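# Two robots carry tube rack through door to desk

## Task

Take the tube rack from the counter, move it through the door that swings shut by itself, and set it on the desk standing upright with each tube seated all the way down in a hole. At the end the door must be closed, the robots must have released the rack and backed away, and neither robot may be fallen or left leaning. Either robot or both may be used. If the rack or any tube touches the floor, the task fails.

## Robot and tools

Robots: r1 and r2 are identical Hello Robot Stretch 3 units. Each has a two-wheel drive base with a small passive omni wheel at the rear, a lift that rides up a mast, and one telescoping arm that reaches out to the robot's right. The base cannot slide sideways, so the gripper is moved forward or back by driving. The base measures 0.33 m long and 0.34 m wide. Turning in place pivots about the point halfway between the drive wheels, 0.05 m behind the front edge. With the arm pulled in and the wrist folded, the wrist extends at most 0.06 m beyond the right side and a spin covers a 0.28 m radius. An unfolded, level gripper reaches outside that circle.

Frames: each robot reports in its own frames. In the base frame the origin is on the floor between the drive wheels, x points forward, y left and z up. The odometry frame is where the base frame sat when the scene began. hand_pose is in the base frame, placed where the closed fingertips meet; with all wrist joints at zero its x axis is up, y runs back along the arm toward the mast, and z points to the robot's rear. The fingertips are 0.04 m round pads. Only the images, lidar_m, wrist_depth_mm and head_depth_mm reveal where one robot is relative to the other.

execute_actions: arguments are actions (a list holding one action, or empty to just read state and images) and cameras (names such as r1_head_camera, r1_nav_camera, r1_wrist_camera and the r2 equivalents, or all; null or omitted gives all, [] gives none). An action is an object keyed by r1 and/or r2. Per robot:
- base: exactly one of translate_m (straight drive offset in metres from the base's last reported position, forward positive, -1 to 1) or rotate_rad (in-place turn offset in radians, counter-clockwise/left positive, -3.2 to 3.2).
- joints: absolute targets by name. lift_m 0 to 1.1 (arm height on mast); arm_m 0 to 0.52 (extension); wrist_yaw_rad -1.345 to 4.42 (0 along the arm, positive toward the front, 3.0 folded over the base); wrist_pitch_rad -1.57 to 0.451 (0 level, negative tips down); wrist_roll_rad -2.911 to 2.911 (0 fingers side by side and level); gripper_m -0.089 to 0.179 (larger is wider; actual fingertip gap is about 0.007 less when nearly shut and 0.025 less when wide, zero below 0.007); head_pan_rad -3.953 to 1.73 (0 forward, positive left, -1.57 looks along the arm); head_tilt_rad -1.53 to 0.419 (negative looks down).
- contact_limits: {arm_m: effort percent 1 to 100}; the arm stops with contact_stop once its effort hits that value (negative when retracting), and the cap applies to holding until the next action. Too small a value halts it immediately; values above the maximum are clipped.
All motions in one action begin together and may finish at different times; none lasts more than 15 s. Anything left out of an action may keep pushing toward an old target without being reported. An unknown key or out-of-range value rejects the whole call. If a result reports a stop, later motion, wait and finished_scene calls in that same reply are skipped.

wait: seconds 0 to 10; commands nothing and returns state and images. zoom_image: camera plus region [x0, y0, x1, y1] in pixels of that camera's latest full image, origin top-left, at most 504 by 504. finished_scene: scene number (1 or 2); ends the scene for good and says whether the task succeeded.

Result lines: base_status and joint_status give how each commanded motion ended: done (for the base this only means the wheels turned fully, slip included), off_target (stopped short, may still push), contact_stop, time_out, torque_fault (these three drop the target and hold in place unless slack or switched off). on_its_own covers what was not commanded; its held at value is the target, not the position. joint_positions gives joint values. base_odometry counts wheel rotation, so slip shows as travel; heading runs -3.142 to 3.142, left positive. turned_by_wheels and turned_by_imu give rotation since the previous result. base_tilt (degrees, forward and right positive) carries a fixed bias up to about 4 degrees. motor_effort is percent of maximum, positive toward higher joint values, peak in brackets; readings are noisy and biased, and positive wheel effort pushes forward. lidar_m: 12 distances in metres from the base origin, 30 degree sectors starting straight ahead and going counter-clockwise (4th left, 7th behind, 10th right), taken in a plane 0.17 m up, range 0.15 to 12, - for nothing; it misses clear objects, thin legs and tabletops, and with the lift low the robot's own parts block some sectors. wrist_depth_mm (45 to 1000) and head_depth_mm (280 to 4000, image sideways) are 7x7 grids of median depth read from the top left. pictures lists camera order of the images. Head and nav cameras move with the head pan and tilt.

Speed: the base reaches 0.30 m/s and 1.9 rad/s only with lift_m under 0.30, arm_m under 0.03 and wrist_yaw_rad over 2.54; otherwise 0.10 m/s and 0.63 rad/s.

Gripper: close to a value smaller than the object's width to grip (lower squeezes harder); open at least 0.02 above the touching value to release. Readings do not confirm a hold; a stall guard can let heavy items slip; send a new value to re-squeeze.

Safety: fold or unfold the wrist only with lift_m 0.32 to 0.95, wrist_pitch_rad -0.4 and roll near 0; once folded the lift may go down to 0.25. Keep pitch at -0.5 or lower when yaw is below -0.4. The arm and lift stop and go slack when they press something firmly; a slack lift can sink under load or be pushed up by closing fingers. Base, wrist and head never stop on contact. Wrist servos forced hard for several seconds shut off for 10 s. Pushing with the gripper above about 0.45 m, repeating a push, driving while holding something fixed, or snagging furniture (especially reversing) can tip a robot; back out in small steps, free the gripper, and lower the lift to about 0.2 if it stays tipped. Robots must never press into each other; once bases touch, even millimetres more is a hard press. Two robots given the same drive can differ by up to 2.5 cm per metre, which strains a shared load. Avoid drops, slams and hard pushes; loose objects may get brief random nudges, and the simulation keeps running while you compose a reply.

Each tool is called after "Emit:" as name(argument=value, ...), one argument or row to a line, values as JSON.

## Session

Emit:
execute_actions(
  actions=[],
)

Scene clock: 0.00 s.
r1.base_odometry: x=+0.000 y=+0.000 heading=+0.000 (m, m, rad; r1's odometry frame)
r1.turned_by_wheels: +0.000 (rad since the last result)
r1.turned_by_imu: +0.000 (rad since the last result)
r1.base_tilt: forward=+1.3 right=+0.7 (deg)
r1.lidar_m: 1.54 1.15 1.11 1.16 1.62 2.19 2.29 3.18 1.53 2.53 1.95 1.82
r1.head_depth_mm: 1665 1694 1733 1735 1775 1791 1808 / 1771 1794 1819 1837 1879 1890 1883 / 1852 1923 1944 1965 1993 2039 1983 / 1984 2015 2057 2043 2083 2097 1945 / 1780 1782 1774 1765 1778 1769 1770 / 1538 1543 1534 1531 1525 1540 1531 / 1356 1353 1332 1340 1345 1346 1347
r1.base_status: not commanded
r1.joint_positions: lift_m=+0.500 arm_m=+0.000 wrist_yaw_rad=+3.074 wrist_pitch_rad=-0.570 wrist_roll_rad=+0.017 gripper_m=+0.037 head_pan_rad=+0.001 head_tilt_rad=-0.006
r1.joint_status: not commanded
r1.motor_effort: left_wheel=-1 right_wheel=+0 lift_m=+20 arm_m=+0 wrist_yaw_rad=-1 wrist_pitch_rad=+7 wrist_roll_rad=-1 gripper_m=+1 head_pan_rad=+1 head_tilt_rad=+2 (%)
r1.hand_pose: x=-0.0075 y=+0.0571 z=+0.4803 quat_wxyz=(+0.223, +0.690, +0.174, +0.666) (m; r1's base frame)
r1.wrist_depth_mm: - - - - - 937 855 / - - - - - - 918 / - - - - - - - / 920 911 - 956 909 961 953 / 793 780 779 805 818 817 788 / 689 687 676 689 715 707 721 / 618 612 - 627 606 632 631
r2.base_odometry: x=+0.000 y=+0.000 heading=+0.000 (m, m, rad; r2's odometry frame)
r2.turned_by_wheels: +0.000 (rad since the last result)
r2.turned_by_imu: +0.000 (rad since the last result)
r2.base_tilt: forward=+0.9 right=+1.0 (deg)
r2.lidar_m: 1.54 2.65 2.17 2.16 2.41 2.09 1.62 2.04 1.86 1.84 2.12 2.69
r2.head_depth_mm: 2042 2572 2530 2568 2569 2585 2361 / 2052 2584 2600 2553 2624 2619 1522 / 2049 2632 2640 2655 2672 1566 2344 / 2063 2685 2734 2722 2691 2719 2434 / 2086 2745 2760 2752 2772 2790 2406 / 2123 2772 2854 2812 2821 2842 2438 / 2126 2904 2916 2865 2924 2858 2379
r2.base_status: not commanded
r2.joint_positions: lift_m=+0.505 arm_m=+0.001 wrist_yaw_rad=+2.858 wrist_pitch_rad=-0.460 wrist_roll_rad=+0.018 gripper_m=+0.037 head_pan_rad=-0.002 head_tilt_rad=-0.022
r2.joint_status: not commanded
r2.motor_effort: left_wheel=+0 right_wheel=+0 lift_m=+21 arm_m=+0 wrist_yaw_rad=+0 wrist_pitch_rad=+4 wrist_roll_rad=+0 gripper_m=+0 head_pan_rad=+0 head_tilt_rad=+2 (%)
r2.hand_pose: x=+0.0400 y=+0.0644 z=+0.5084 quat_wxyz=(+0.258, +0.710, +0.060, +0.652) (m; r2's base frame)
r2.wrist_depth_mm: - - - - - - - / - - - - - - - / - - - - - - - / - - - - - - - / 887 - 894 901 919 909 898 / 766 738 787 749 - 752 746 / 659 657 639 657 643 663 662
pictures: r1_head_camera (sideways: a quarter turn clockwise sets it upright), r1_nav_camera (sideways: a quarter turn counterclockwise sets it upright), r1_wrist_camera, r2_head_camera (sideways: a quarter turn clockwise sets it upright), r2_nav_camera (sideways: a quarter turn counterclockwise sets it upright), r2_wrist_camera
Images, in order (width x height): r1_head_camera 896x504, r1_nav_camera 672x504, r1_wrist_camera 644x364, r2_head_camera 896x504, r2_nav_camera 672x504, r2_wrist_camera 644x364.

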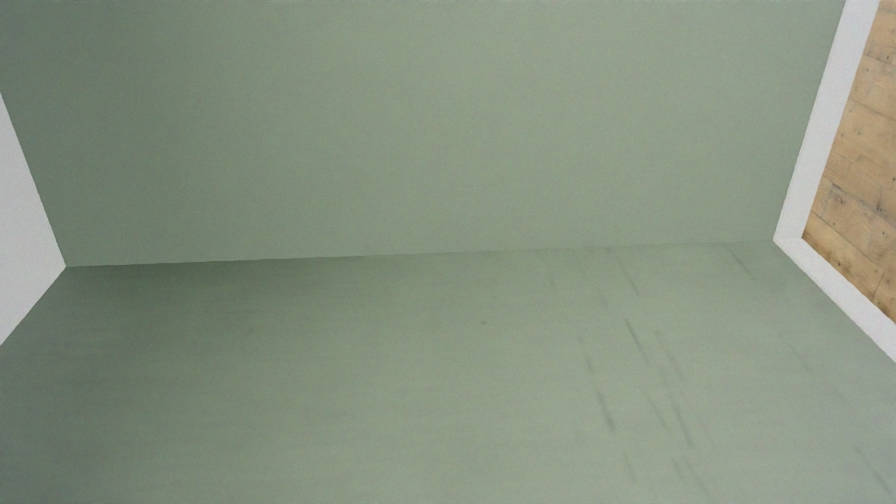

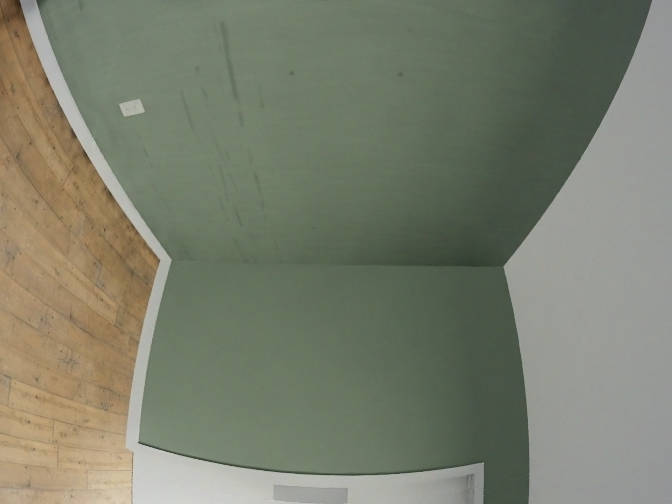

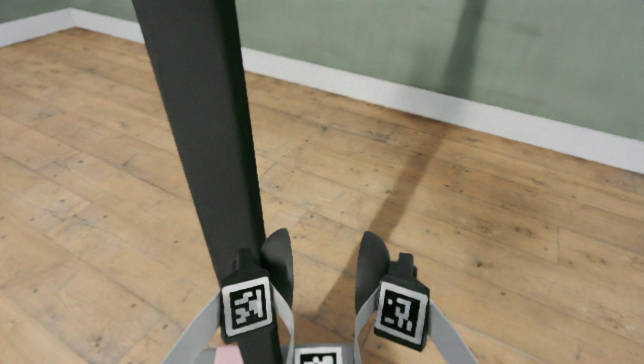

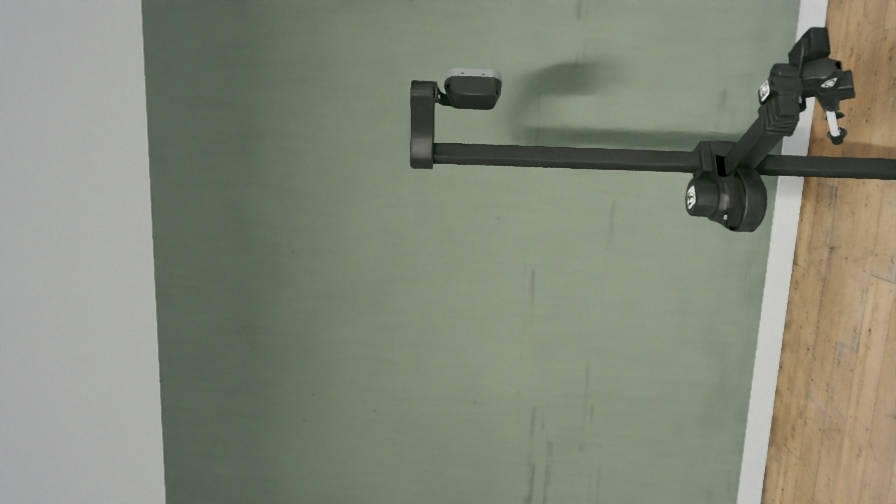

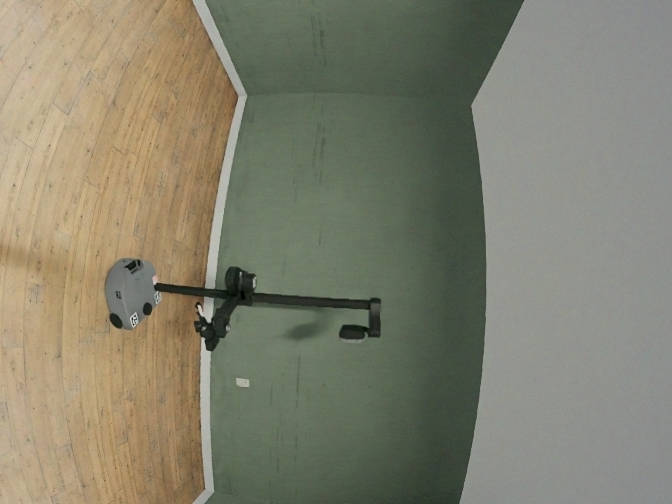

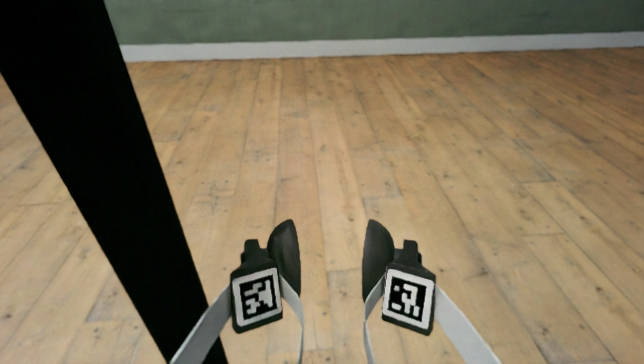

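Emit:
execute_actions(
  actions=[
    {"r1":{"base":{"rotate_rad":-0.9},"joints":{"lift_m":0.26,"head_tilt_rad":-0.5}},"r2":{"base":{"rotate_rad":-1.4},"joints":{"lift_m":0.26,"head_tilt_rad":-0.5,"wrist_yaw_rad":3.1}}},
  ],
  cameras=["r1_nav_camera","r2_nav_camera","r1_head_camera","r2_head_camera"],
)

Scene clock: 3.83 s.
r1.base_odometry: x=+0.000 y=+0.000 heading=-0.900 (m, m, rad; r1's odometry frame)
r1.turned_by_wheels: -0.900 (rad since the last result)
r1.turned_by_imu: -0.906 (rad since the last result)
r1.base_tilt: forward=+1.2 right=+0.8 (deg)
r1.lidar_m: 1.82 1.82 1.36 1.12 1.11 1.23 1.94 2.19 2.42 1.45 1.45 2.23
r1.head_depth_mm: 1846 2039 2300 2460 1859 1483 1239 / 1784 1964 2167 2362 1868 1491 1240 / 1779 1955 2169 2357 1874 1493 1248 / 1700 1851 2074 2263 1872 1504 1252 / 1637 1801 1971 2179 1898 1508 1258 / 1581 1709 1859 2039 1901 1516 1266 / 1481 1593 1738 1923 1925 1522 1266
r1.base_status: done
r1.joint_positions: lift_m=+0.261 arm_m=+0.000 wrist_yaw_rad=+3.074 wrist_pitch_rad=-0.570 wrist_roll_rad=+0.017 gripper_m=+0.037 head_pan_rad=+0.001 head_tilt_rad=-0.494
r1.joint_status: all done
r1.motor_effort: left_wheel=+2(8) right_wheel=-2(4) lift_m=+11(18) arm_m=+0(0) wrist_yaw_rad=+0(0) wrist_pitch_rad=+7(7) wrist_roll_rad=-1(0) gripper_m=+0(0) head_pan_rad=-1(0) head_tilt_rad=-3(33) (%)
r1.hand_pose: x=-0.0075 y=+0.0571 z=+0.2407 quat_wxyz=(+0.223, +0.690, +0.174, +0.666) (m; r1's base frame)
r1.wrist_depth_mm: 868 917 - - - - - / 859 869 898 916 900 886 926 / 678 683 686 683 702 709 723 / 558 563 - 576 572 582 595 / 478 511 - - 490 502 501 / - - - - 434 434 433 / - - - - - 382 381
r2.base_odometry: x=+0.000 y=+0.000 heading=-1.400 (m, m, rad; r2's odometry frame)
r2.turned_by_wheels: -1.400 (rad since the last result)
r2.turned_by_imu: -1.401 (rad since the last result)
r2.base_tilt: forward=+0.7 right=+0.9 (deg)
r2.lidar_m: 1.85 2.27 1.53 2.69 2.40 2.17 2.18 2.30 1.62 2.08 2.04 1.85
r2.head_depth_mm: 1551 1664 1787 1918 2021 1694 1403 / 1593 1709 1828 1987 2091 1677 1391 / 1720 1837 1991 2147 2132 1685 1403 / 1765 1920 2082 2265 2111 1680 1391 / 1845 2006 2158 2427 2115 1666 1377 / 1922 2102 2278 2463 2100 1660 1382 / 1930 2114 2299 2486 2082 1660 1382
r2.base_status: done
r2.joint_positions: lift_m=+0.260 arm_m=+0.001 wrist_yaw_rad=+3.098 wrist_pitch_rad=-0.461 wrist_roll_rad=+0.018 gripper_m=+0.037 head_pan_rad=-0.002 head_tilt_rad=-0.494
r2.joint_status: all done
r2.motor_effort: left_wheel=+3(12) right_wheel=-3(6) lift_m=+16(20) arm_m=+0(0) wrist_yaw_rad=+3(3) wrist_pitch_rad=+4(4) wrist_roll_rad=+0(0) gripper_m=+0(0) head_pan_rad=+0(0) head_tilt_rad=-2(22) (%)
r2.hand_pose: x=-0.0118 y=+0.0728 z=+0.2635 quat_wxyz=(+0.178, +0.698, +0.145, +0.679) (m; r2's base frame)
r2.wrist_depth_mm: - - - - - - - / - - - - - - - / 837 835 - 827 834 829 829 / 658 662 662 656 647 653 652 / 544 542 544 560 559 541 538 / 466 - - - - 463 461 / - - - - 391 403 401
pictures: r1_head_camera (sideways: a quarter turn clockwise sets it upright), r1_nav_camera (sideways: a quarter turn counterclockwise sets it upright), r2_head_camera (sideways: a quarter turn clockwise sets it upright), r2_nav_camera (sideways: a quarter turn counterclockwise sets it upright)
Images, in order (width x height): r1_head_camera 896x504, r1_nav_camera 672x504, r2_head_camera 896x504, r2_nav_camera 672x504.

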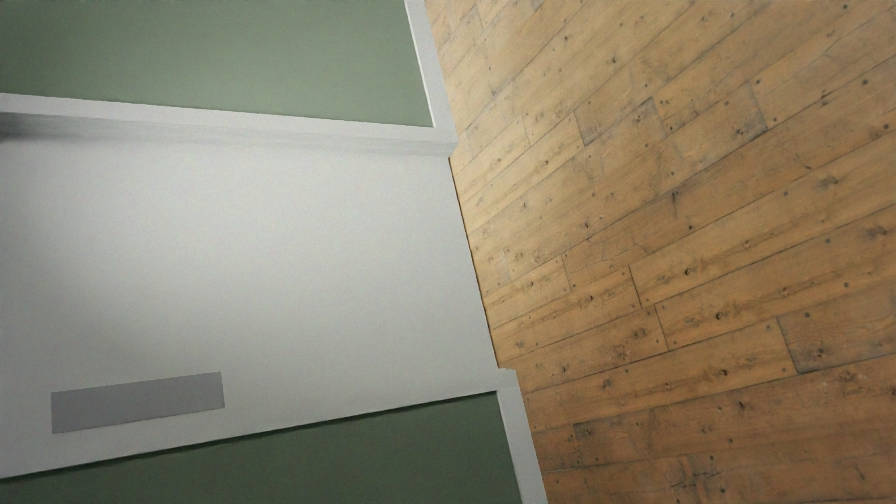

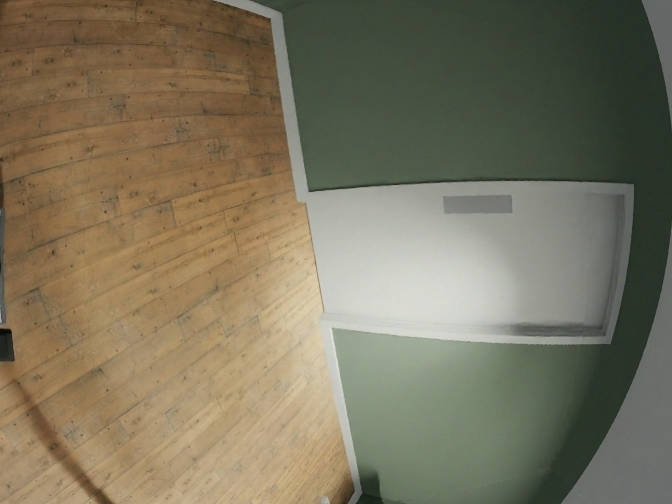

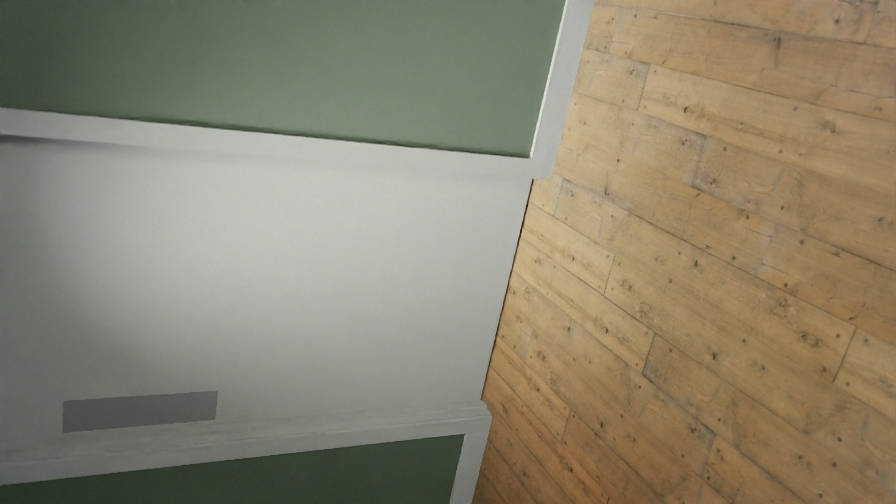

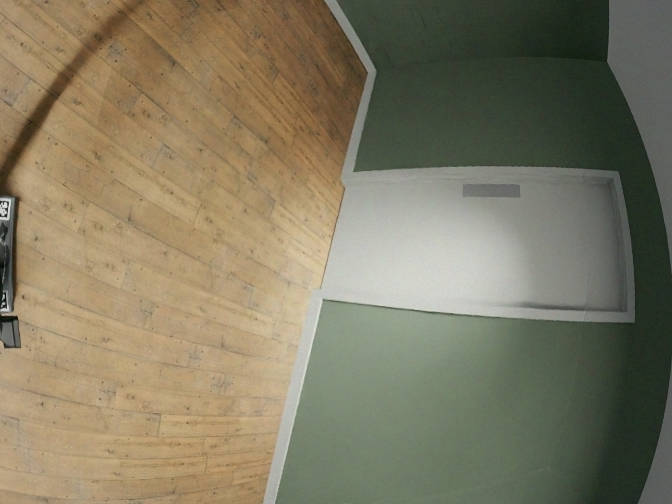

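Emit:
execute_actions(
  actions=[
    {"r2":{"base":{"rotate_rad":0.267}}},
  ],
  cameras=[],
)

Emit:
execute_actions(
  actions=[
    {"r2":{"base":{"translate_m":1.0}},"r1":{"base":{"translate_m":0.5}}},
  ],
  cameras=[],
)

Emit:
execute_actions(
  actions=[
    {"r2":{"base":{"translate_m":0.8}}},
  ],
  cameras=[],
)

Emit:
execute_actions(
  actions=[
    {"r2":{"base":{"rotate_rad":2.34},"joints":{"head_pan_rad":-3.14,"head_tilt_rad":-1.1}}},
  ],
  cameras=["r2_nav_camera","r1_head_camera"],
)

Scene clock: 6.47 s.
r1.base_odometry: x=+0.000 y=+0.000 heading=-0.900 (m, m, rad; r1's odometry frame)
r1.turned_by_wheels: +0.000 (rad since the last result)
r1.turned_by_imu: +0.000 (rad since the last result)
r1.base_tilt: forward=+1.3 right=+0.8 (deg)
r1.lidar_m: 1.82 1.82 1.36 1.12 1.11 1.23 1.95 2.18 2.42 1.48 1.53 2.24
r1.head_depth_mm: 1849 2059 2291 2451 1852 1494 1242 / 1782 1959 2172 2382 1866 1490 1242 / 1767 1945 2141 2388 1869 1500 1255 / 1692 1880 2070 2294 1869 1508 1257 / 1631 1803 1960 2193 1901 1505 1267 / 1583 1699 1846 2053 1894 1519 1260 / 1478 1593 1760 1914 1917 1528 1273
r1.base_status: not commanded
r1.joint_positions: lift_m=+0.261 arm_m=+0.000 wrist_yaw_rad=+3.074 wrist_pitch_rad=-0.570 wrist_roll_rad=+0.017 gripper_m=+0.037 head_pan_rad=+0.001 head_tilt_rad=-0.494
r1.joint_status: not commanded
r1.motor_effort: left_wheel=+2(2) right_wheel=-2(2) lift_m=+12(12) arm_m=+1(1) wrist_yaw_rad=+1(0) wrist_pitch_rad=+7(7) wrist_roll_rad=+0(1) gripper_m=+0(0) head_pan_rad=+0(0) head_tilt_rad=-3(3) (%)
r1.hand_pose: x=-0.0075 y=+0.0571 z=+0.2407 quat_wxyz=(+0.223, +0.690, +0.174, +0.666) (m; r1's base frame)
r1.wrist_depth_mm: 867 924 - - - - - / 850 867 891 855 861 879 878 / 679 696 689 679 693 720 708 / 556 566 - 573 585 589 598 / 485 509 - - 499 494 499 / - - - - 433 436 435 / - - - - - 386 386
r2.base_odometry: x=+0.000 y=+0.000 heading=-1.133 (m, m, rad; r2's odometry frame)
r2.turned_by_wheels: +0.267 (rad since the last result)
r2.turned_by_imu: +0.266 (rad since the last result)
r2.base_tilt: forward=+1.0 right=+1.0 (deg)
r2.lidar_m: 2.05 2.72 1.53 2.83 2.20 2.16 2.31 2.10 1.62 2.04 1.88 1.84
r2.head_depth_mm: 1732 1834 1948 2118 2132 1693 1401 / 1844 1979 2091 2269 2135 1682 1392 / 1950 2099 2246 2460 2111 1676 1399 / 2000 2170 2352 2545 2106 1667 1386 / 2153 2344 2567 2700 2112 1682 1394 / 2322 2510 2766 2851 2110 1654 1380 / 2502 2780 3045 2827 2089 1664 1378
r2.base_status: done
r2.joint_positions: lift_m=+0.260 arm_m=+0.001 wrist_yaw_rad=+3.098 wrist_pitch_rad=-0.461 wrist_roll_rad=+0.018 gripper_m=+0.037 head_pan_rad=-0.002 head_tilt_rad=-0.494
r2.joint_status: not commanded
r2.motor_effort: left_wheel=-2(10) right_wheel=+1(5) lift_m=+17(17) arm_m=+0(0) wrist_yaw_rad=+2(3) wrist_pitch_rad=+4(4) wrist_roll_rad=+0(0) gripper_m=+0(0) head_pan_rad=+0(0) head_tilt_rad=-2(2) (%)
r2.hand_pose: x=-0.0118 y=+0.0728 z=+0.2634 quat_wxyz=(+0.178, +0.698, +0.145, +0.679) (m; r2's base frame)
r2.wrist_depth_mm: - - - - - - - / - - - - - - - / 842 827 - 840 811 839 813 / 659 656 663 655 657 651 647 / 546 545 539 563 563 544 543 / 459 - - - - 466 464 / - - - - 390 403 404
pictures: none
No camera images: the call's "cameras" was empty. Leave "cameras" out to get every camera's image.

Scene clock: 11.57 s.
r1.base_odometry: x=+0.311 y=-0.392 heading=-0.900 (m, m, rad; r1's odometry frame)
r1.turned_by_wheels: +0.000 (rad since the last result)
r1.turned_by_imu: +0.001 (rad since the last result)
r1.base_tilt: forward=+1.2 right=+0.8 (deg)
r1.lidar_m: 1.44 1.35 1.50 1.29 1.28 1.42 2.25 2.65 2.93 3.48 0.75 1.65
r1.head_depth_mm: 1350 1501 1696 1941 1850 1487 1239 / 1373 1492 1643 1831 1867 1500 1239 / 1321 1453 1617 1830 1887 1496 1250 / 1278 1394 1541 1732 1832 1503 1256 / 1227 1336 1479 1643 1787 1506 1251 / 1173 1288 1415 1546 1722 1514 1267 / 1134 1208 1311 1414 1598 1522 1266
r1.base_status: done
r1.joint_positions: lift_m=+0.261 arm_m=+0.000 wrist_yaw_rad=+3.074 wrist_pitch_rad=-0.570 wrist_roll_rad=+0.017 gripper_m=+0.037 head_pan_rad=+0.001 head_tilt_rad=-0.495
r1.joint_status: not commanded
r1.motor_effort: left_wheel=+1(13) right_wheel=-2(8) lift_m=+11(12) arm_m=+1(0) wrist_yaw_rad=+0(1) wrist_pitch_rad=+7(7) wrist_roll_rad=+0(1) gripper_m=+1(0) head_pan_rad=+0(0) head_tilt_rad=-3(3) (%)
r1.hand_pose: x=-0.0075 y=+0.0571 z=+0.2407 quat_wxyz=(+0.223, +0.690, +0.174, +0.666) (m; r1's base frame)
r1.wrist_depth_mm: - - - - - - - / 861 858 905 879 895 912 906 / 685 686 685 707 701 726 721 / 564 570 - 565 580 583 587 / 474 521 - - 497 498 515 / - - - - 430 429 436 / - - - - - 382 377
r2.base_odometry: x=+0.424 y=-0.906 heading=-1.133 (m, m, rad; r2's odometry frame)
r2.turned_by_wheels: +0.000 (rad since the last result)
r2.turned_by_imu: +0.006 (rad since the last result)
r2.base_tilt: forward=+0.8 right=+1.0 (deg)
r2.lidar_m: 1.18 1.62 0.85 0.85 3.02 2.99 3.19 2.32 2.23 1.34 1.05 1.03
r2.head_depth_mm: 979 1043 1107 1186 1285 1390 1399 / 1035 1106 1186 1279 1386 1500 1395 / 1095 1184 1280 1383 1508 1594 1386 / 1103 1190 1290 1410 1563 1665 1382 / 1181 1283 1402 1539 1714 1681 1382 / 1281 1385 1539 1690 1882 1671 1386 / 1391 1523 1687 1896 2003 1665 1380
r2.base_status: done
r2.joint_positions: lift_m=+0.260 arm_m=+0.001 wrist_yaw_rad=+3.099 wrist_pitch_rad=-0.461 wrist_roll_rad=+0.018 gripper_m=+0.037 head_pan_rad=-0.002 head_tilt_rad=-0.495
r2.joint_status: not commanded
r2.motor_effort: left_wheel=-3(8) right_wheel=+2(6) lift_m=+17(17) arm_m=+0(0) wrist_yaw_rad=+2(1) wrist_pitch_rad=+4(4) wrist_roll_rad=+0(0) gripper_m=+0(0) head_pan_rad=-1(0) head_tilt_rad=-2(3) (%)
r2.hand_pose: x=-0.0118 y=+0.0728 z=+0.2634 quat_wxyz=(+0.178, +0.698, +0.145, +0.679) (m; r2's base frame)
r2.wrist_depth_mm: - - - - 925 - - / - - - 928 884 - - / 826 837 - 821 818 822 817 / 657 664 665 654 656 646 658 / 545 545 541 568 564 541 538 / 466 - - - - 460 459 / - - - - 393 402 402
pictures: none
No camera images: the call's "cameras" was empty. Leave "cameras" out to get every camera's image.

Scene clock: 16.07 s.
r1.base_odometry: x=+0.311 y=-0.392 heading=-0.900 (m, m, rad; r1's odometry frame)
r1.turned_by_wheels: +0.000 (rad since the last result)
r1.turned_by_imu: +0.000 (rad since the last result)
r1.base_tilt: forward=+1.2 right=+0.7 (deg)
r1.lidar_m: 0.87 1.34 1.50 1.29 1.28 1.42 2.26 2.65 2.94 3.48 3.08 1.65
r1.head_depth_mm: 1354 1505 1694 1921 1867 1488 1244 / 1371 1491 1648 1857 1866 1449 1245 / 1325 1459 1613 1818 1180 1333 1247 / 845 1355 1501 1643 1109 1316 1245 / 1199 1322 1478 1660 1793 1513 1249 / 1181 1292 1410 1552 1706 1512 1267 / 1134 1213 1310 1425 1573 1514 1266
r1.base_status: not commanded
r1.joint_positions: lift_m=+0.261 arm_m=+0.000 wrist_yaw_rad=+3.074 wrist_pitch_rad=-0.570 wrist_roll_rad=+0.017 gripper_m=+0.037 head_pan_rad=+0.001 head_tilt_rad=-0.495
r1.joint_status: not commanded
r1.motor_effort: left_wheel=+2(1) right_wheel=-2(2) lift_m=+11(11) arm_m=+1(0) wrist_yaw_rad=+1(0) wrist_pitch_rad=+7(7) wrist_roll_rad=-1(1) gripper_m=+1(1) head_pan_rad=+0(0) head_tilt_rad=-2(3) (%)
r1.hand_pose: x=-0.0075 y=+0.0571 z=+0.2407 quat_wxyz=(+0.223, +0.690, +0.174, +0.666) (m; r1's base frame)
r1.wrist_depth_mm: - - - - - - - / 869 861 863 873 878 911 946 / 684 683 697 715 712 709 714 / 565 575 - 580 579 580 579 / 486 516 - - 496 493 500 / - - - - 438 437 431 / - - - - - 380 385
r2.base_odometry: x=+0.763 y=-1.630 heading=-1.133 (m, m, rad; r2's odometry frame)
r2.turned_by_wheels: +0.000 (rad since the last result)
r2.turned_by_imu: +0.005 (rad since the last result)
r2.base_tilt: forward=+0.8 right=+1.1 (deg)
r2.lidar_m: 0.47 0.60 1.64 1.75 2.61 3.61 3.91 3.01 1.08 0.58 0.46 0.45
r2.head_depth_mm: 375 398 425 456 492 534 583 / 398 425 455 489 531 582 638 / 405 439 477 520 574 633 707 / 381 412 450 493 544 611 695 / 388 421 460 505 568 635 737 / 436 477 522 580 652 745 863 / 475 524 578 652 741 863 1035
r2.base_status: done
r2.joint_positions: lift_m=+0.260 arm_m=+0.001 wrist_yaw_rad=+3.099 wrist_pitch_rad=-0.461 wrist_roll_rad=+0.018 gripper_m=+0.037 head_pan_rad=-0.002 head_tilt_rad=-0.495
r2.joint_status: not commanded
r2.motor_effort: left_wheel=-2(7) right_wheel=+1(7) lift_m=+16(17) arm_m=+0(0) wrist_yaw_rad=+2(1) wrist_pitch_rad=+4(4) wrist_roll_rad=+0(0) gripper_m=+0(0) head_pan_rad=-1(0) head_tilt_rad=-2(2) (%)
r2.hand_pose: x=-0.0118 y=+0.0728 z=+0.2634 quat_wxyz=(+0.178, +0.698, +0.145, +0.679) (m; r2's base frame)
r2.wrist_depth_mm: - 950 - - - - - / 820 902 - - - - - / 843 832 - 828 843 831 822 / 656 656 658 659 646 649 648 / 546 540 547 552 556 539 538 / 466 - - - - 463 465 / - - - - 389 401 401
pictures: none
No camera images: the call's "cameras" was empty. Leave "cameras" out to get every camera's image.

Scene clock: 18.70 s.
r1.base_odometry: x=+0.311 y=-0.392 heading=-0.900 (m, m, rad; r1's odometry frame)
r1.turned_by_wheels: +0.000 (rad since the last result)
r1.turned_by_imu: +0.000 (rad since the last result)
r1.base_tilt: forward=+1.3 right=+0.8 (deg)
r1.lidar_m: 1.00 1.35 1.50 1.29 1.29 1.42 2.25 2.65 2.93 3.48 3.09 1.65
r1.head_depth_mm: 1349 1503 1687 1926 1844 1483 1236 / 1374 1494 1653 1840 1854 1492 1247 / 1267 1411 1555 1745 1741 1460 1245 / 824 1402 1539 1681 1494 1422 1254 / 1213 1334 1470 1656 1718 1441 1260 / 1181 1284 1408 1546 1709 1526 1265 / 1133 1210 1306 1422 1585 1536 1256
r1.base_status: not commanded
r1.joint_positions: lift_m=+0.261 arm_m=+0.000 wrist_yaw_rad=+3.074 wrist_pitch_rad=-0.570 wrist_roll_rad=+0.017 gripper_m=+0.037 head_pan_rad=+0.001 head_tilt_rad=-0.495
r1.joint_status: not commanded
r1.motor_effort: left_wheel=+1(2) right_wheel=-2(2) lift_m=+11(12) arm_m=+0(0) wrist_yaw_rad=+0(1) wrist_pitch_rad=+7(7) wrist_roll_rad=-1(1) gripper_m=-1(0) head_pan_rad=-1(0) head_tilt_rad=-2(2) (%)
r1.hand_pose: x=-0.0075 y=+0.0571 z=+0.2407 quat_wxyz=(+0.223, +0.690, +0.174, +0.666) (m; r1's base frame)
r1.wrist_depth_mm: - - - - - - - / 864 846 891 879 898 878 922 / 679 675 686 691 686 698 731 / 561 569 - 572 594 597 586 / 474 500 - - 495 486 502 / - - - - 435 435 436 / - - - - - 379 386
r2.base_odometry: x=+0.763 y=-1.630 heading=+1.207 (m, m, rad; r2's odometry frame)
r2.turned_by_wheels: +2.340 (rad since the last result)
r2.turned_by_imu: +2.334 (rad since the last result)
r2.base_tilt: forward=+0.8 right=+1.0 (deg)
r2.lidar_m: 1.00 3.64 3.01 2.67 0.69 0.50 0.45 0.45 0.47 0.88 1.64 1.09
r2.head_depth_mm: 462 560 706 963 1299 1230 1100 / 456 550 692 935 1292 - 1095 / 449 539 678 910 1294 - - / 442 530 663 883 1275 - - / 435 522 647 857 1263 1238 - / 430 513 635 831 1216 1234 - / 425 504 624 814 1060 1223 1122
r2.base_status: done
r2.joint_positions: lift_m=+0.260 arm_m=+0.001 wrist_yaw_rad=+3.099 wrist_pitch_rad=-0.461 wrist_roll_rad=+0.018 gripper_m=+0.037 head_pan_rad=-3.133 head_tilt_rad=-1.087
r2.joint_status: all done
r2.motor_effort: left_wheel=-2(10) right_wheel=+2(9) lift_m=+17(17) arm_m=+0(1) wrist_yaw_rad=+2(2) wrist_pitch_rad=+4(4) wrist_roll_rad=+0(0) gripper_m=+0(0) head_pan_rad=-4(36) head_tilt_rad=-5(29) (%)
r2.hand_pose: x=-0.0118 y=+0.0728 z=+0.2634 quat_wxyz=(+0.178, +0.698, +0.145, +0.679) (m; r2's base frame)
r2.wrist_depth_mm: 639 - - - - - - / 587 979 - - - - - / 599 788 - 828 833 822 813 / 625 660 652 658 653 652 656 / 544 550 536 558 561 537 538 / 467 - - - - 456 465 / - - - - 391 400 403
pictures: r1_head_camera (sideways: a quarter turn clockwise sets it upright), r2_nav_camera (sideways: a quarter turn counterclockwise sets it upright)
Images, in order (width x height): r1_head_camera 896x504, r2_nav_camera 672x504.

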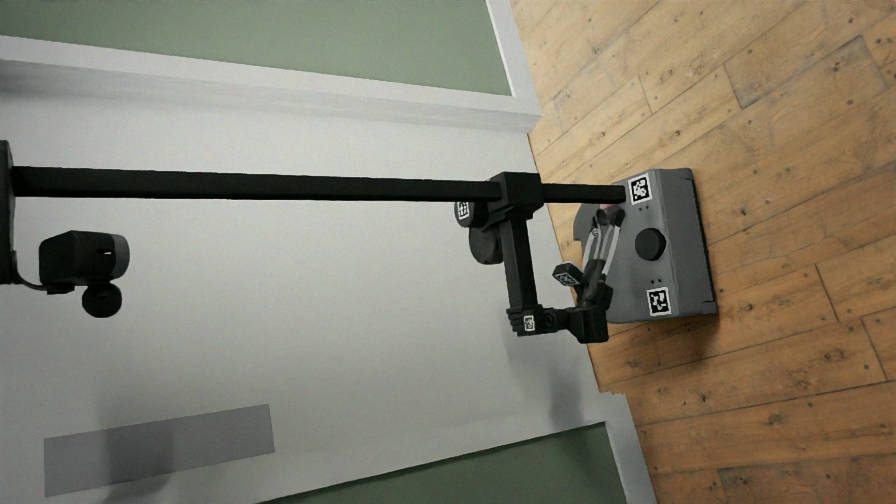

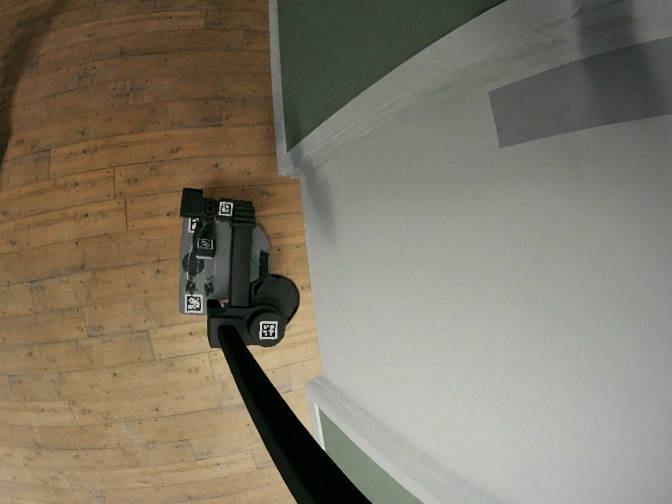

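Emit:
execute_actions(
  actions=[],
)

Scene clock: 20.37 s.
r1.base_odometry: x=+0.311 y=-0.392 heading=-0.900 (m, m, rad; r1's odometry frame)
r1.turned_by_wheels: +0.000 (rad since the last result)
r1.turned_by_imu: +0.000 (rad since the last result)
r1.base_tilt: forward=+1.2 right=+0.7 (deg)
r1.lidar_m: 1.00 1.34 1.50 1.29 1.28 1.42 2.25 2.65 2.93 3.46 3.11 1.64
r1.head_depth_mm: 1358 1511 1685 1923 1845 1480 1237 / 1365 1495 1652 1839 1872 1500 1246 / 1269 1407 1557 1751 1743 1455 1248 / 825 1392 1536 1671 1496 1427 1252 / 1209 1329 1473 1638 1705 1451 1258 / 1179 1283 1407 1556 1709 1522 1257 / 1134 1216 1314 1421 1585 1528 1266
r1.base_status: not commanded
r1.joint_positions: lift_m=+0.261 arm_m=+0.000 wrist_yaw_rad=+3.074 wrist_pitch_rad=-0.570 wrist_roll_rad=+0.017 gripper_m=+0.037 head_pan_rad=+0.001 head_tilt_rad=-0.495
r1.joint_status: not commanded
r1.motor_effort: left_wheel=+2(2) right_wheel=-2(2) lift_m=+12(12) arm_m=+0(0) wrist_yaw_rad=+0(1) wrist_pitch_rad=+7(7) wrist_roll_rad=-1(1) gripper_m=-1(0) head_pan_rad=+0(0) head_tilt_rad=-2(2) (%)
r1.hand_pose: x=-0.0075 y=+0.0571 z=+0.2407 quat_wxyz=(+0.223, +0.690, +0.174, +0.666) (m; r1's base frame)
r1.wrist_depth_mm: - - - - - - - / 852 869 875 866 890 907 910 / 680 696 679 704 718 708 715 / 562 563 - 570 589 575 591 / 480 517 - - 489 495 492 / - - - - 436 435 433 / - - - - - 386 385
r2.base_odometry: x=+0.763 y=-1.630 heading=+1.207 (m, m, rad; r2's odometry frame)
r2.turned_by_wheels: +0.000 (rad since the last result)
r2.turned_by_imu: +0.000 (rad since the last result)
r2.base_tilt: forward=+0.8 right=+1.0 (deg)
r2.lidar_m: 1.00 3.62 2.99 2.67 0.69 0.50 0.45 0.45 0.48 0.88 1.65 1.10
r2.head_depth_mm: 462 559 709 968 1303 1230 1101 / 457 551 695 937 1289 - 1094 / 449 540 678 908 1288 - - / 442 530 662 883 1282 - - / 435 523 650 859 1263 1241 - / 430 513 635 834 1223 1237 - / 424 505 623 813 1060 1219 1132
r2.base_status: done
r2.joint_positions: lift_m=+0.260 arm_m=+0.001 wrist_yaw_rad=+3.099 wrist_pitch_rad=-0.461 wrist_roll_rad=+0.018 gripper_m=+0.037 head_pan_rad=-3.133 head_tilt_rad=-1.087
r2.joint_status: all done
r2.motor_effort: left_wheel=-2(10) right_wheel=+2(9) lift_m=+17(17) arm_m=+0(1) wrist_yaw_rad=+1(2) wrist_pitch_rad=+5(4) wrist_roll_rad=+0(0) gripper_m=+0(0) head_pan_rad=-3(36) head_tilt_rad=-5(29) (%)
r2.hand_pose: x=-0.0118 y=+0.0728 z=+0.2634 quat_wxyz=(+0.178, +0.698, +0.145, +0.679) (m; r2's base frame)
r2.wrist_depth_mm: 636 - - - - - - / 594 - - - - - - / 604 782 - 827 837 822 817 / 626 668 652 653 645 657 647 / 546 550 537 566 560 545 546 / 465 - - - - 463 463 / - - - - 393 402 403
pictures: r1_head_camera (sideways: a quarter turn clockwise sets it upright), r1_nav_camera (sideways: a quarter turn counterclockwise sets it upright), r1_wrist_camera, r2_head_camera (sideways: a quarter turn clockwise sets it upright), r2_nav_camera (sideways: a quarter turn counterclockwise sets it upright), r2_wrist_camera
Images, in order (width x height): r1_head_camera 896x504, r1_nav_camera 672x504, r1_wrist_camera 644x364, r2_head_camera 896x504, r2_nav_camera 672x504, r2_wrist_camera 644x364.

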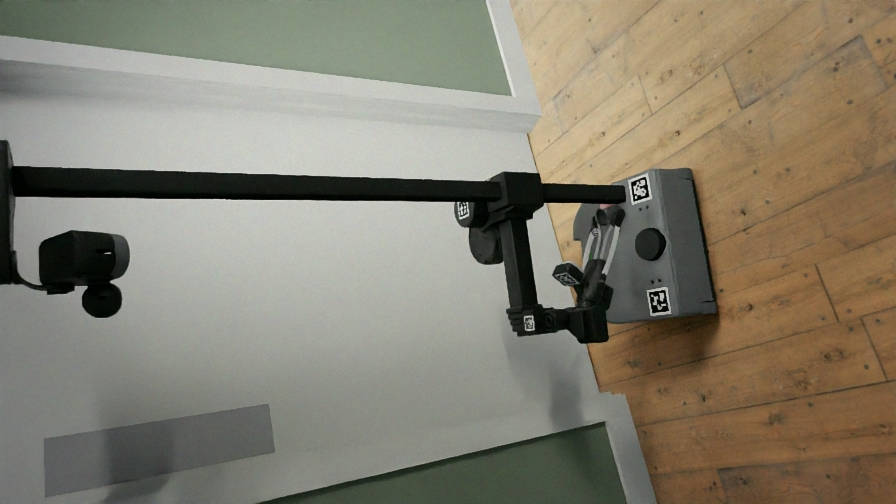

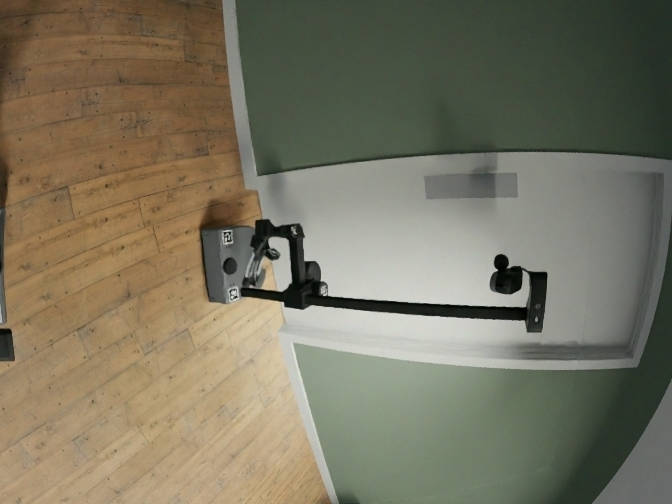

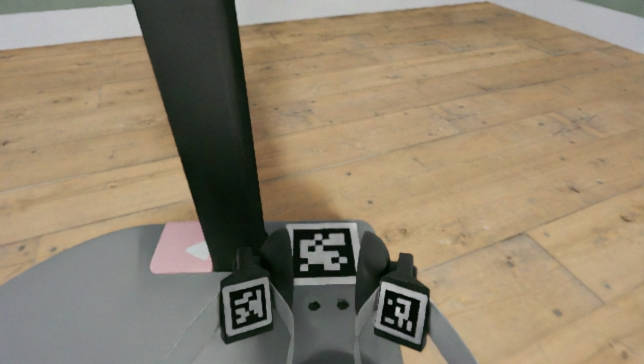

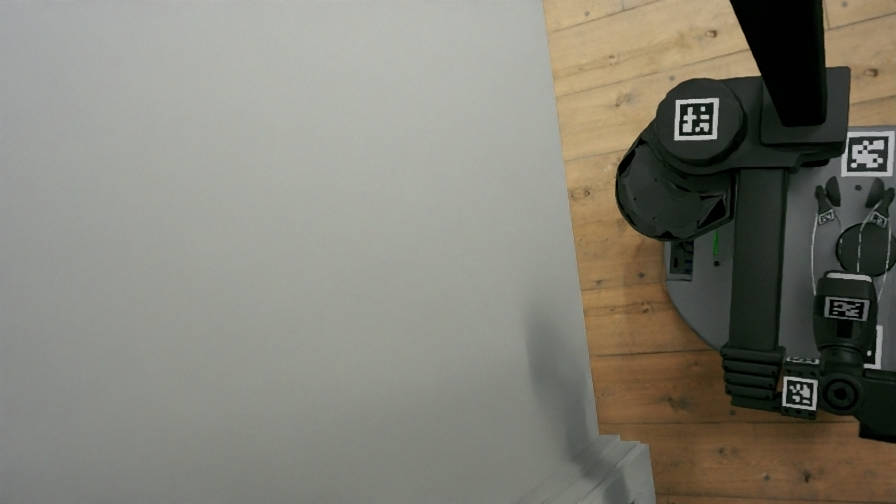

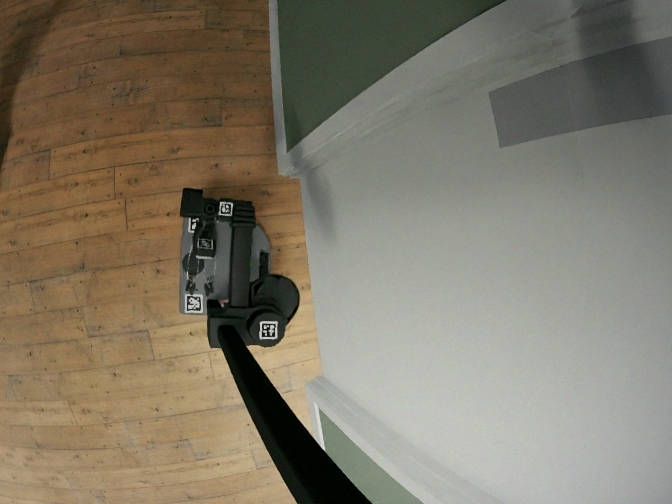

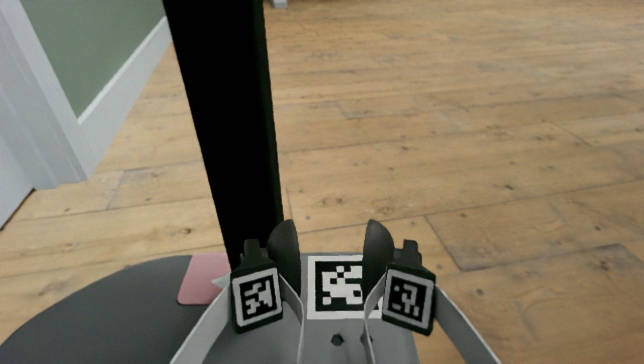

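Emit:
execute_actions(
  actions=[
    {"r2":{"base":{"translate_m":-0.17}}},
  ],
  cameras=["r2_nav_camera"],
)

Emit:
execute_actions(
  actions=[
    {"r2":{"base":{"translate_m":-0.25}}},
  ],
  cameras=["r2_nav_camera","r1_nav_camera"],
)

Scene clock: 22.90 s.
r1.base_odometry: x=+0.311 y=-0.392 heading=-0.900 (m, m, rad; r1's odometry frame)
r1.turned_by_wheels: +0.000 (rad since the last result)
r1.turned_by_imu: +0.000 (rad since the last result)
r1.base_tilt: forward=+1.3 right=+0.7 (deg)
r1.lidar_m: 1.17 1.34 1.50 1.29 1.28 1.42 2.25 2.65 2.94 3.46 3.09 1.64
r1.head_depth_mm: 1354 1508 1698 1935 1861 1483 1236 / 1366 1484 1661 1833 1852 1491 1243 / 1309 1435 1594 1776 1801 1494 1249 / 1239 1393 1541 1638 1598 1494 1252 / 1201 1342 1473 1603 1656 1505 1264 / 1180 1290 1414 1548 1716 1514 1263 / 1136 1209 1306 1421 1595 1517 1264
r1.base_status: not commanded
r1.joint_positions: lift_m=+0.261 arm_m=+0.000 wrist_yaw_rad=+3.074 wrist_pitch_rad=-0.570 wrist_roll_rad=+0.017 gripper_m=+0.037 head_pan_rad=+0.001 head_tilt_rad=-0.495
r1.joint_status: not commanded
r1.motor_effort: left_wheel=+2(2) right_wheel=-2(2) lift_m=+12(12) arm_m=+0(1) wrist_yaw_rad=+0(0) wrist_pitch_rad=+7(7) wrist_roll_rad=-1(1) gripper_m=+0(1) head_pan_rad=+0(1) head_tilt_rad=-2(2) (%)
r1.hand_pose: x=-0.0075 y=+0.0571 z=+0.2407 quat_wxyz=(+0.223, +0.690, +0.174, +0.666) (m; r1's base frame)
r1.wrist_depth_mm: - - - - - - - / 849 846 876 864 883 908 935 / 677 703 687 689 695 718 701 / 567 559 - 573 567 586 586 / 479 510 - - 492 501 497 / - - - - 432 435 434 / - - - - - 380 380
r2.base_odometry: x=+0.702 y=-1.789 heading=+1.207 (m, m, rad; r2's odometry frame)
r2.turned_by_wheels: +0.000 (rad since the last result)
r2.turned_by_imu: -0.001 (rad since the last result)
r2.base_tilt: forward=+0.9 right=+1.0 (deg)
r2.lidar_m: 1.17 3.82 3.06 2.65 0.51 0.32 0.28 0.29 0.35 0.50 1.68 2.03
r2.head_depth_mm: 292 336 426 580 909 1225 1100 / 289 330 416 563 866 - 1104 / 287 324 407 545 801 - - / - 319 398 530 790 - - / - 313 390 515 758 1146 - / - 308 381 501 729 1188 - / - 304 374 487 705 1082 1123
r2.base_status: done
r2.joint_positions: lift_m=+0.260 arm_m=+0.001 wrist_yaw_rad=+3.099 wrist_pitch_rad=-0.461 wrist_roll_rad=+0.018 gripper_m=+0.037 head_pan_rad=-3.133 head_tilt_rad=-1.087
r2.joint_status: not commanded
r2.motor_effort: left_wheel=-2(12) right_wheel=+1(4) lift_m=+17(17) arm_m=+0(0) wrist_yaw_rad=+1(1) wrist_pitch_rad=+4(4) wrist_roll_rad=+0(0) gripper_m=+0(1) head_pan_rad=-3(3) head_tilt_rad=-5(5) (%)
r2.hand_pose: x=-0.0118 y=+0.0728 z=+0.2634 quat_wxyz=(+0.178, +0.698, +0.145, +0.679) (m; r2's base frame)
r2.wrist_depth_mm: 454 520 - - - - - / 447 551 - - - - - / 429 586 - 835 826 822 817 / 419 619 653 658 654 649 656 / 404 542 539 561 557 545 544 / 382 - - - - 465 463 / - - - - 393 405 405
pictures: r2_nav_camera (sideways: a quarter turn counterclockwise sets it upright)
Images, in order (width x height): r2_nav_camera 672x504.

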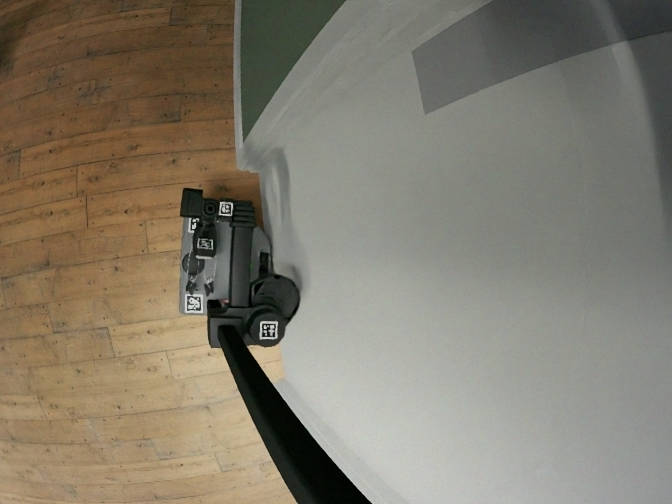

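Scene clock: 25.13 s.
r1.base_odometry: x=+0.311 y=-0.392 heading=-0.900 (m, m, rad; r1's odometry frame)
r1.turned_by_wheels: +0.000 (rad since the last result)
r1.turned_by_imu: +0.000 (rad since the last result)
r1.base_tilt: forward=+1.3 right=+0.8 (deg)
r1.lidar_m: 1.41 1.34 1.50 1.29 1.28 1.41 2.25 2.65 2.93 3.48 3.10 1.65
r1.head_depth_mm: 1354 1507 1693 1942 1854 1489 1234 / 1378 1506 1650 1862 1855 1498 1245 / 1398 1543 1696 1912 1884 1502 1243 / 1295 1520 1714 1786 1783 1499 1250 / 1380 1568 1756 1873 1781 1511 1263 / 1455 1593 1780 2012 1729 1521 1254 / 1465 1577 1319 1421 1584 1529 1269
r1.base_status: not commanded
r1.joint_positions: lift_m=+0.261 arm_m=+0.000 wrist_yaw_rad=+3.074 wrist_pitch_rad=-0.570 wrist_roll_rad=+0.017 gripper_m=+0.037 head_pan_rad=+0.001 head_tilt_rad=-0.495
r1.joint_status: not commanded
r1.motor_effort: left_wheel=+2(1) right_wheel=-2(2) lift_m=+12(12) arm_m=+1(0) wrist_yaw_rad=+0(1) wrist_pitch_rad=+7(7) wrist_roll_rad=+0(0) gripper_m=+0(0) head_pan_rad=+0(1) head_tilt_rad=-2(3) (%)
r1.hand_pose: x=-0.0075 y=+0.0571 z=+0.2407 quat_wxyz=(+0.223, +0.690, +0.174, +0.666) (m; r1's base frame)
r1.wrist_depth_mm: - - - - - - - / 864 845 858 887 867 894 964 / 679 689 685 695 701 703 718 / 573 556 - 574 578 592 584 / 488 513 - - 499 499 498 / - - - - 433 434 437 / - - - - - 388 384
r2.base_odometry: x=+0.613 y=-2.023 heading=+1.206 (m, m, rad; r2's odometry frame)
r2.turned_by_wheels: +0.000 (rad since the last result)
r2.turned_by_imu: +0.054 (rad since the last result)
r2.base_tilt: forward=+0.8 right=+1.2 (deg)
r2.lidar_m: 1.41 4.06 3.16 0.48 0.30 0.27 0.27 0.33 1.85 0.35 1.71 1.49
r2.head_depth_mm: - 293 340 430 586 868 1105 / - 300 360 462 650 - 1096 / - 310 383 501 695 - - / 288 327 409 547 818 - - / 296 345 439 602 955 1252 - / 303 366 474 667 1134 1234 - / 314 390 514 751 1313 1221 1115
r2.base_status: translate_m off_target (by the wheels' count: -0.2498 of -0.2500)
r2.joint_positions: lift_m=+0.260 arm_m=+0.001 wrist_yaw_rad=+3.100 wrist_pitch_rad=-0.462 wrist_roll_rad=+0.018 gripper_m=+0.037 head_pan_rad=-3.134 head_tilt_rad=-1.092
r2.joint_status: not commanded
r2.on_its_own: left_wheel is at rest, and its effort (-38) is outside its rest range (-18 to +18); right_wheel is at rest, and its effort (-23) is outside its rest range (-18 to +18)
r2.motor_effort: left_wheel=-38(92) right_wheel=-23(53) lift_m=+18(19) arm_m=+0(0) wrist_yaw_rad=+1(2) wrist_pitch_rad=+5(5) wrist_roll_rad=+0(0) gripper_m=+0(0) head_pan_rad=-3(4) head_tilt_rad=-3(6) (%)
r2.hand_pose: x=-0.0121 y=+0.0727 z=+0.2632 quat_wxyz=(+0.178, +0.698, +0.146, +0.679) (m; r2's base frame)
r2.wrist_depth_mm: 243 298 - - - - - / 249 316 - 988 - - - / 257 328 - 760 839 819 804 / 266 340 431 655 658 645 655 / 275 352 469 560 562 543 542 / 275 - - - - 460 460 / - - - - 393 401 400
pictures: r1_nav_camera (sideways: a quarter turn counterclockwise sets it upright), r2_nav_camera (sideways: a quarter turn counterclockwise sets it upright)
Images, in order (width x height): r1_nav_camera 672x504, r2_nav_camera 672x504.

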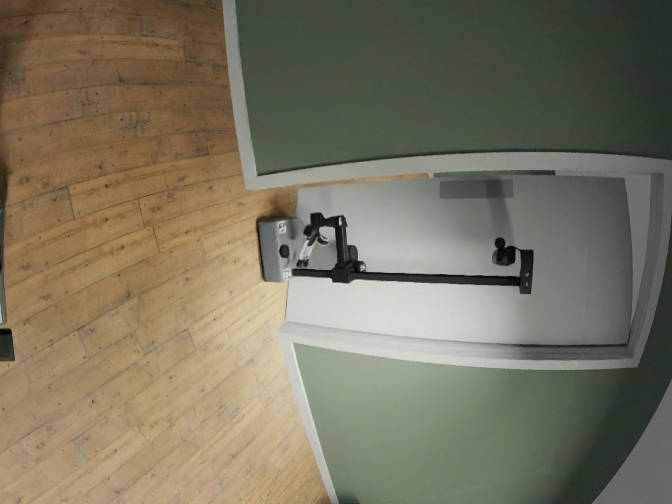

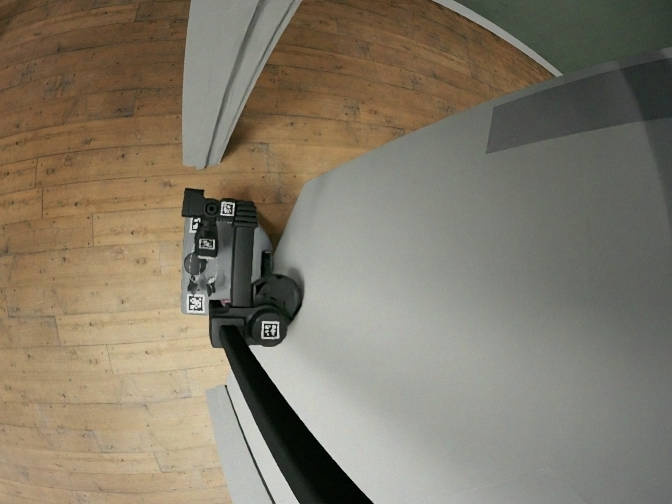

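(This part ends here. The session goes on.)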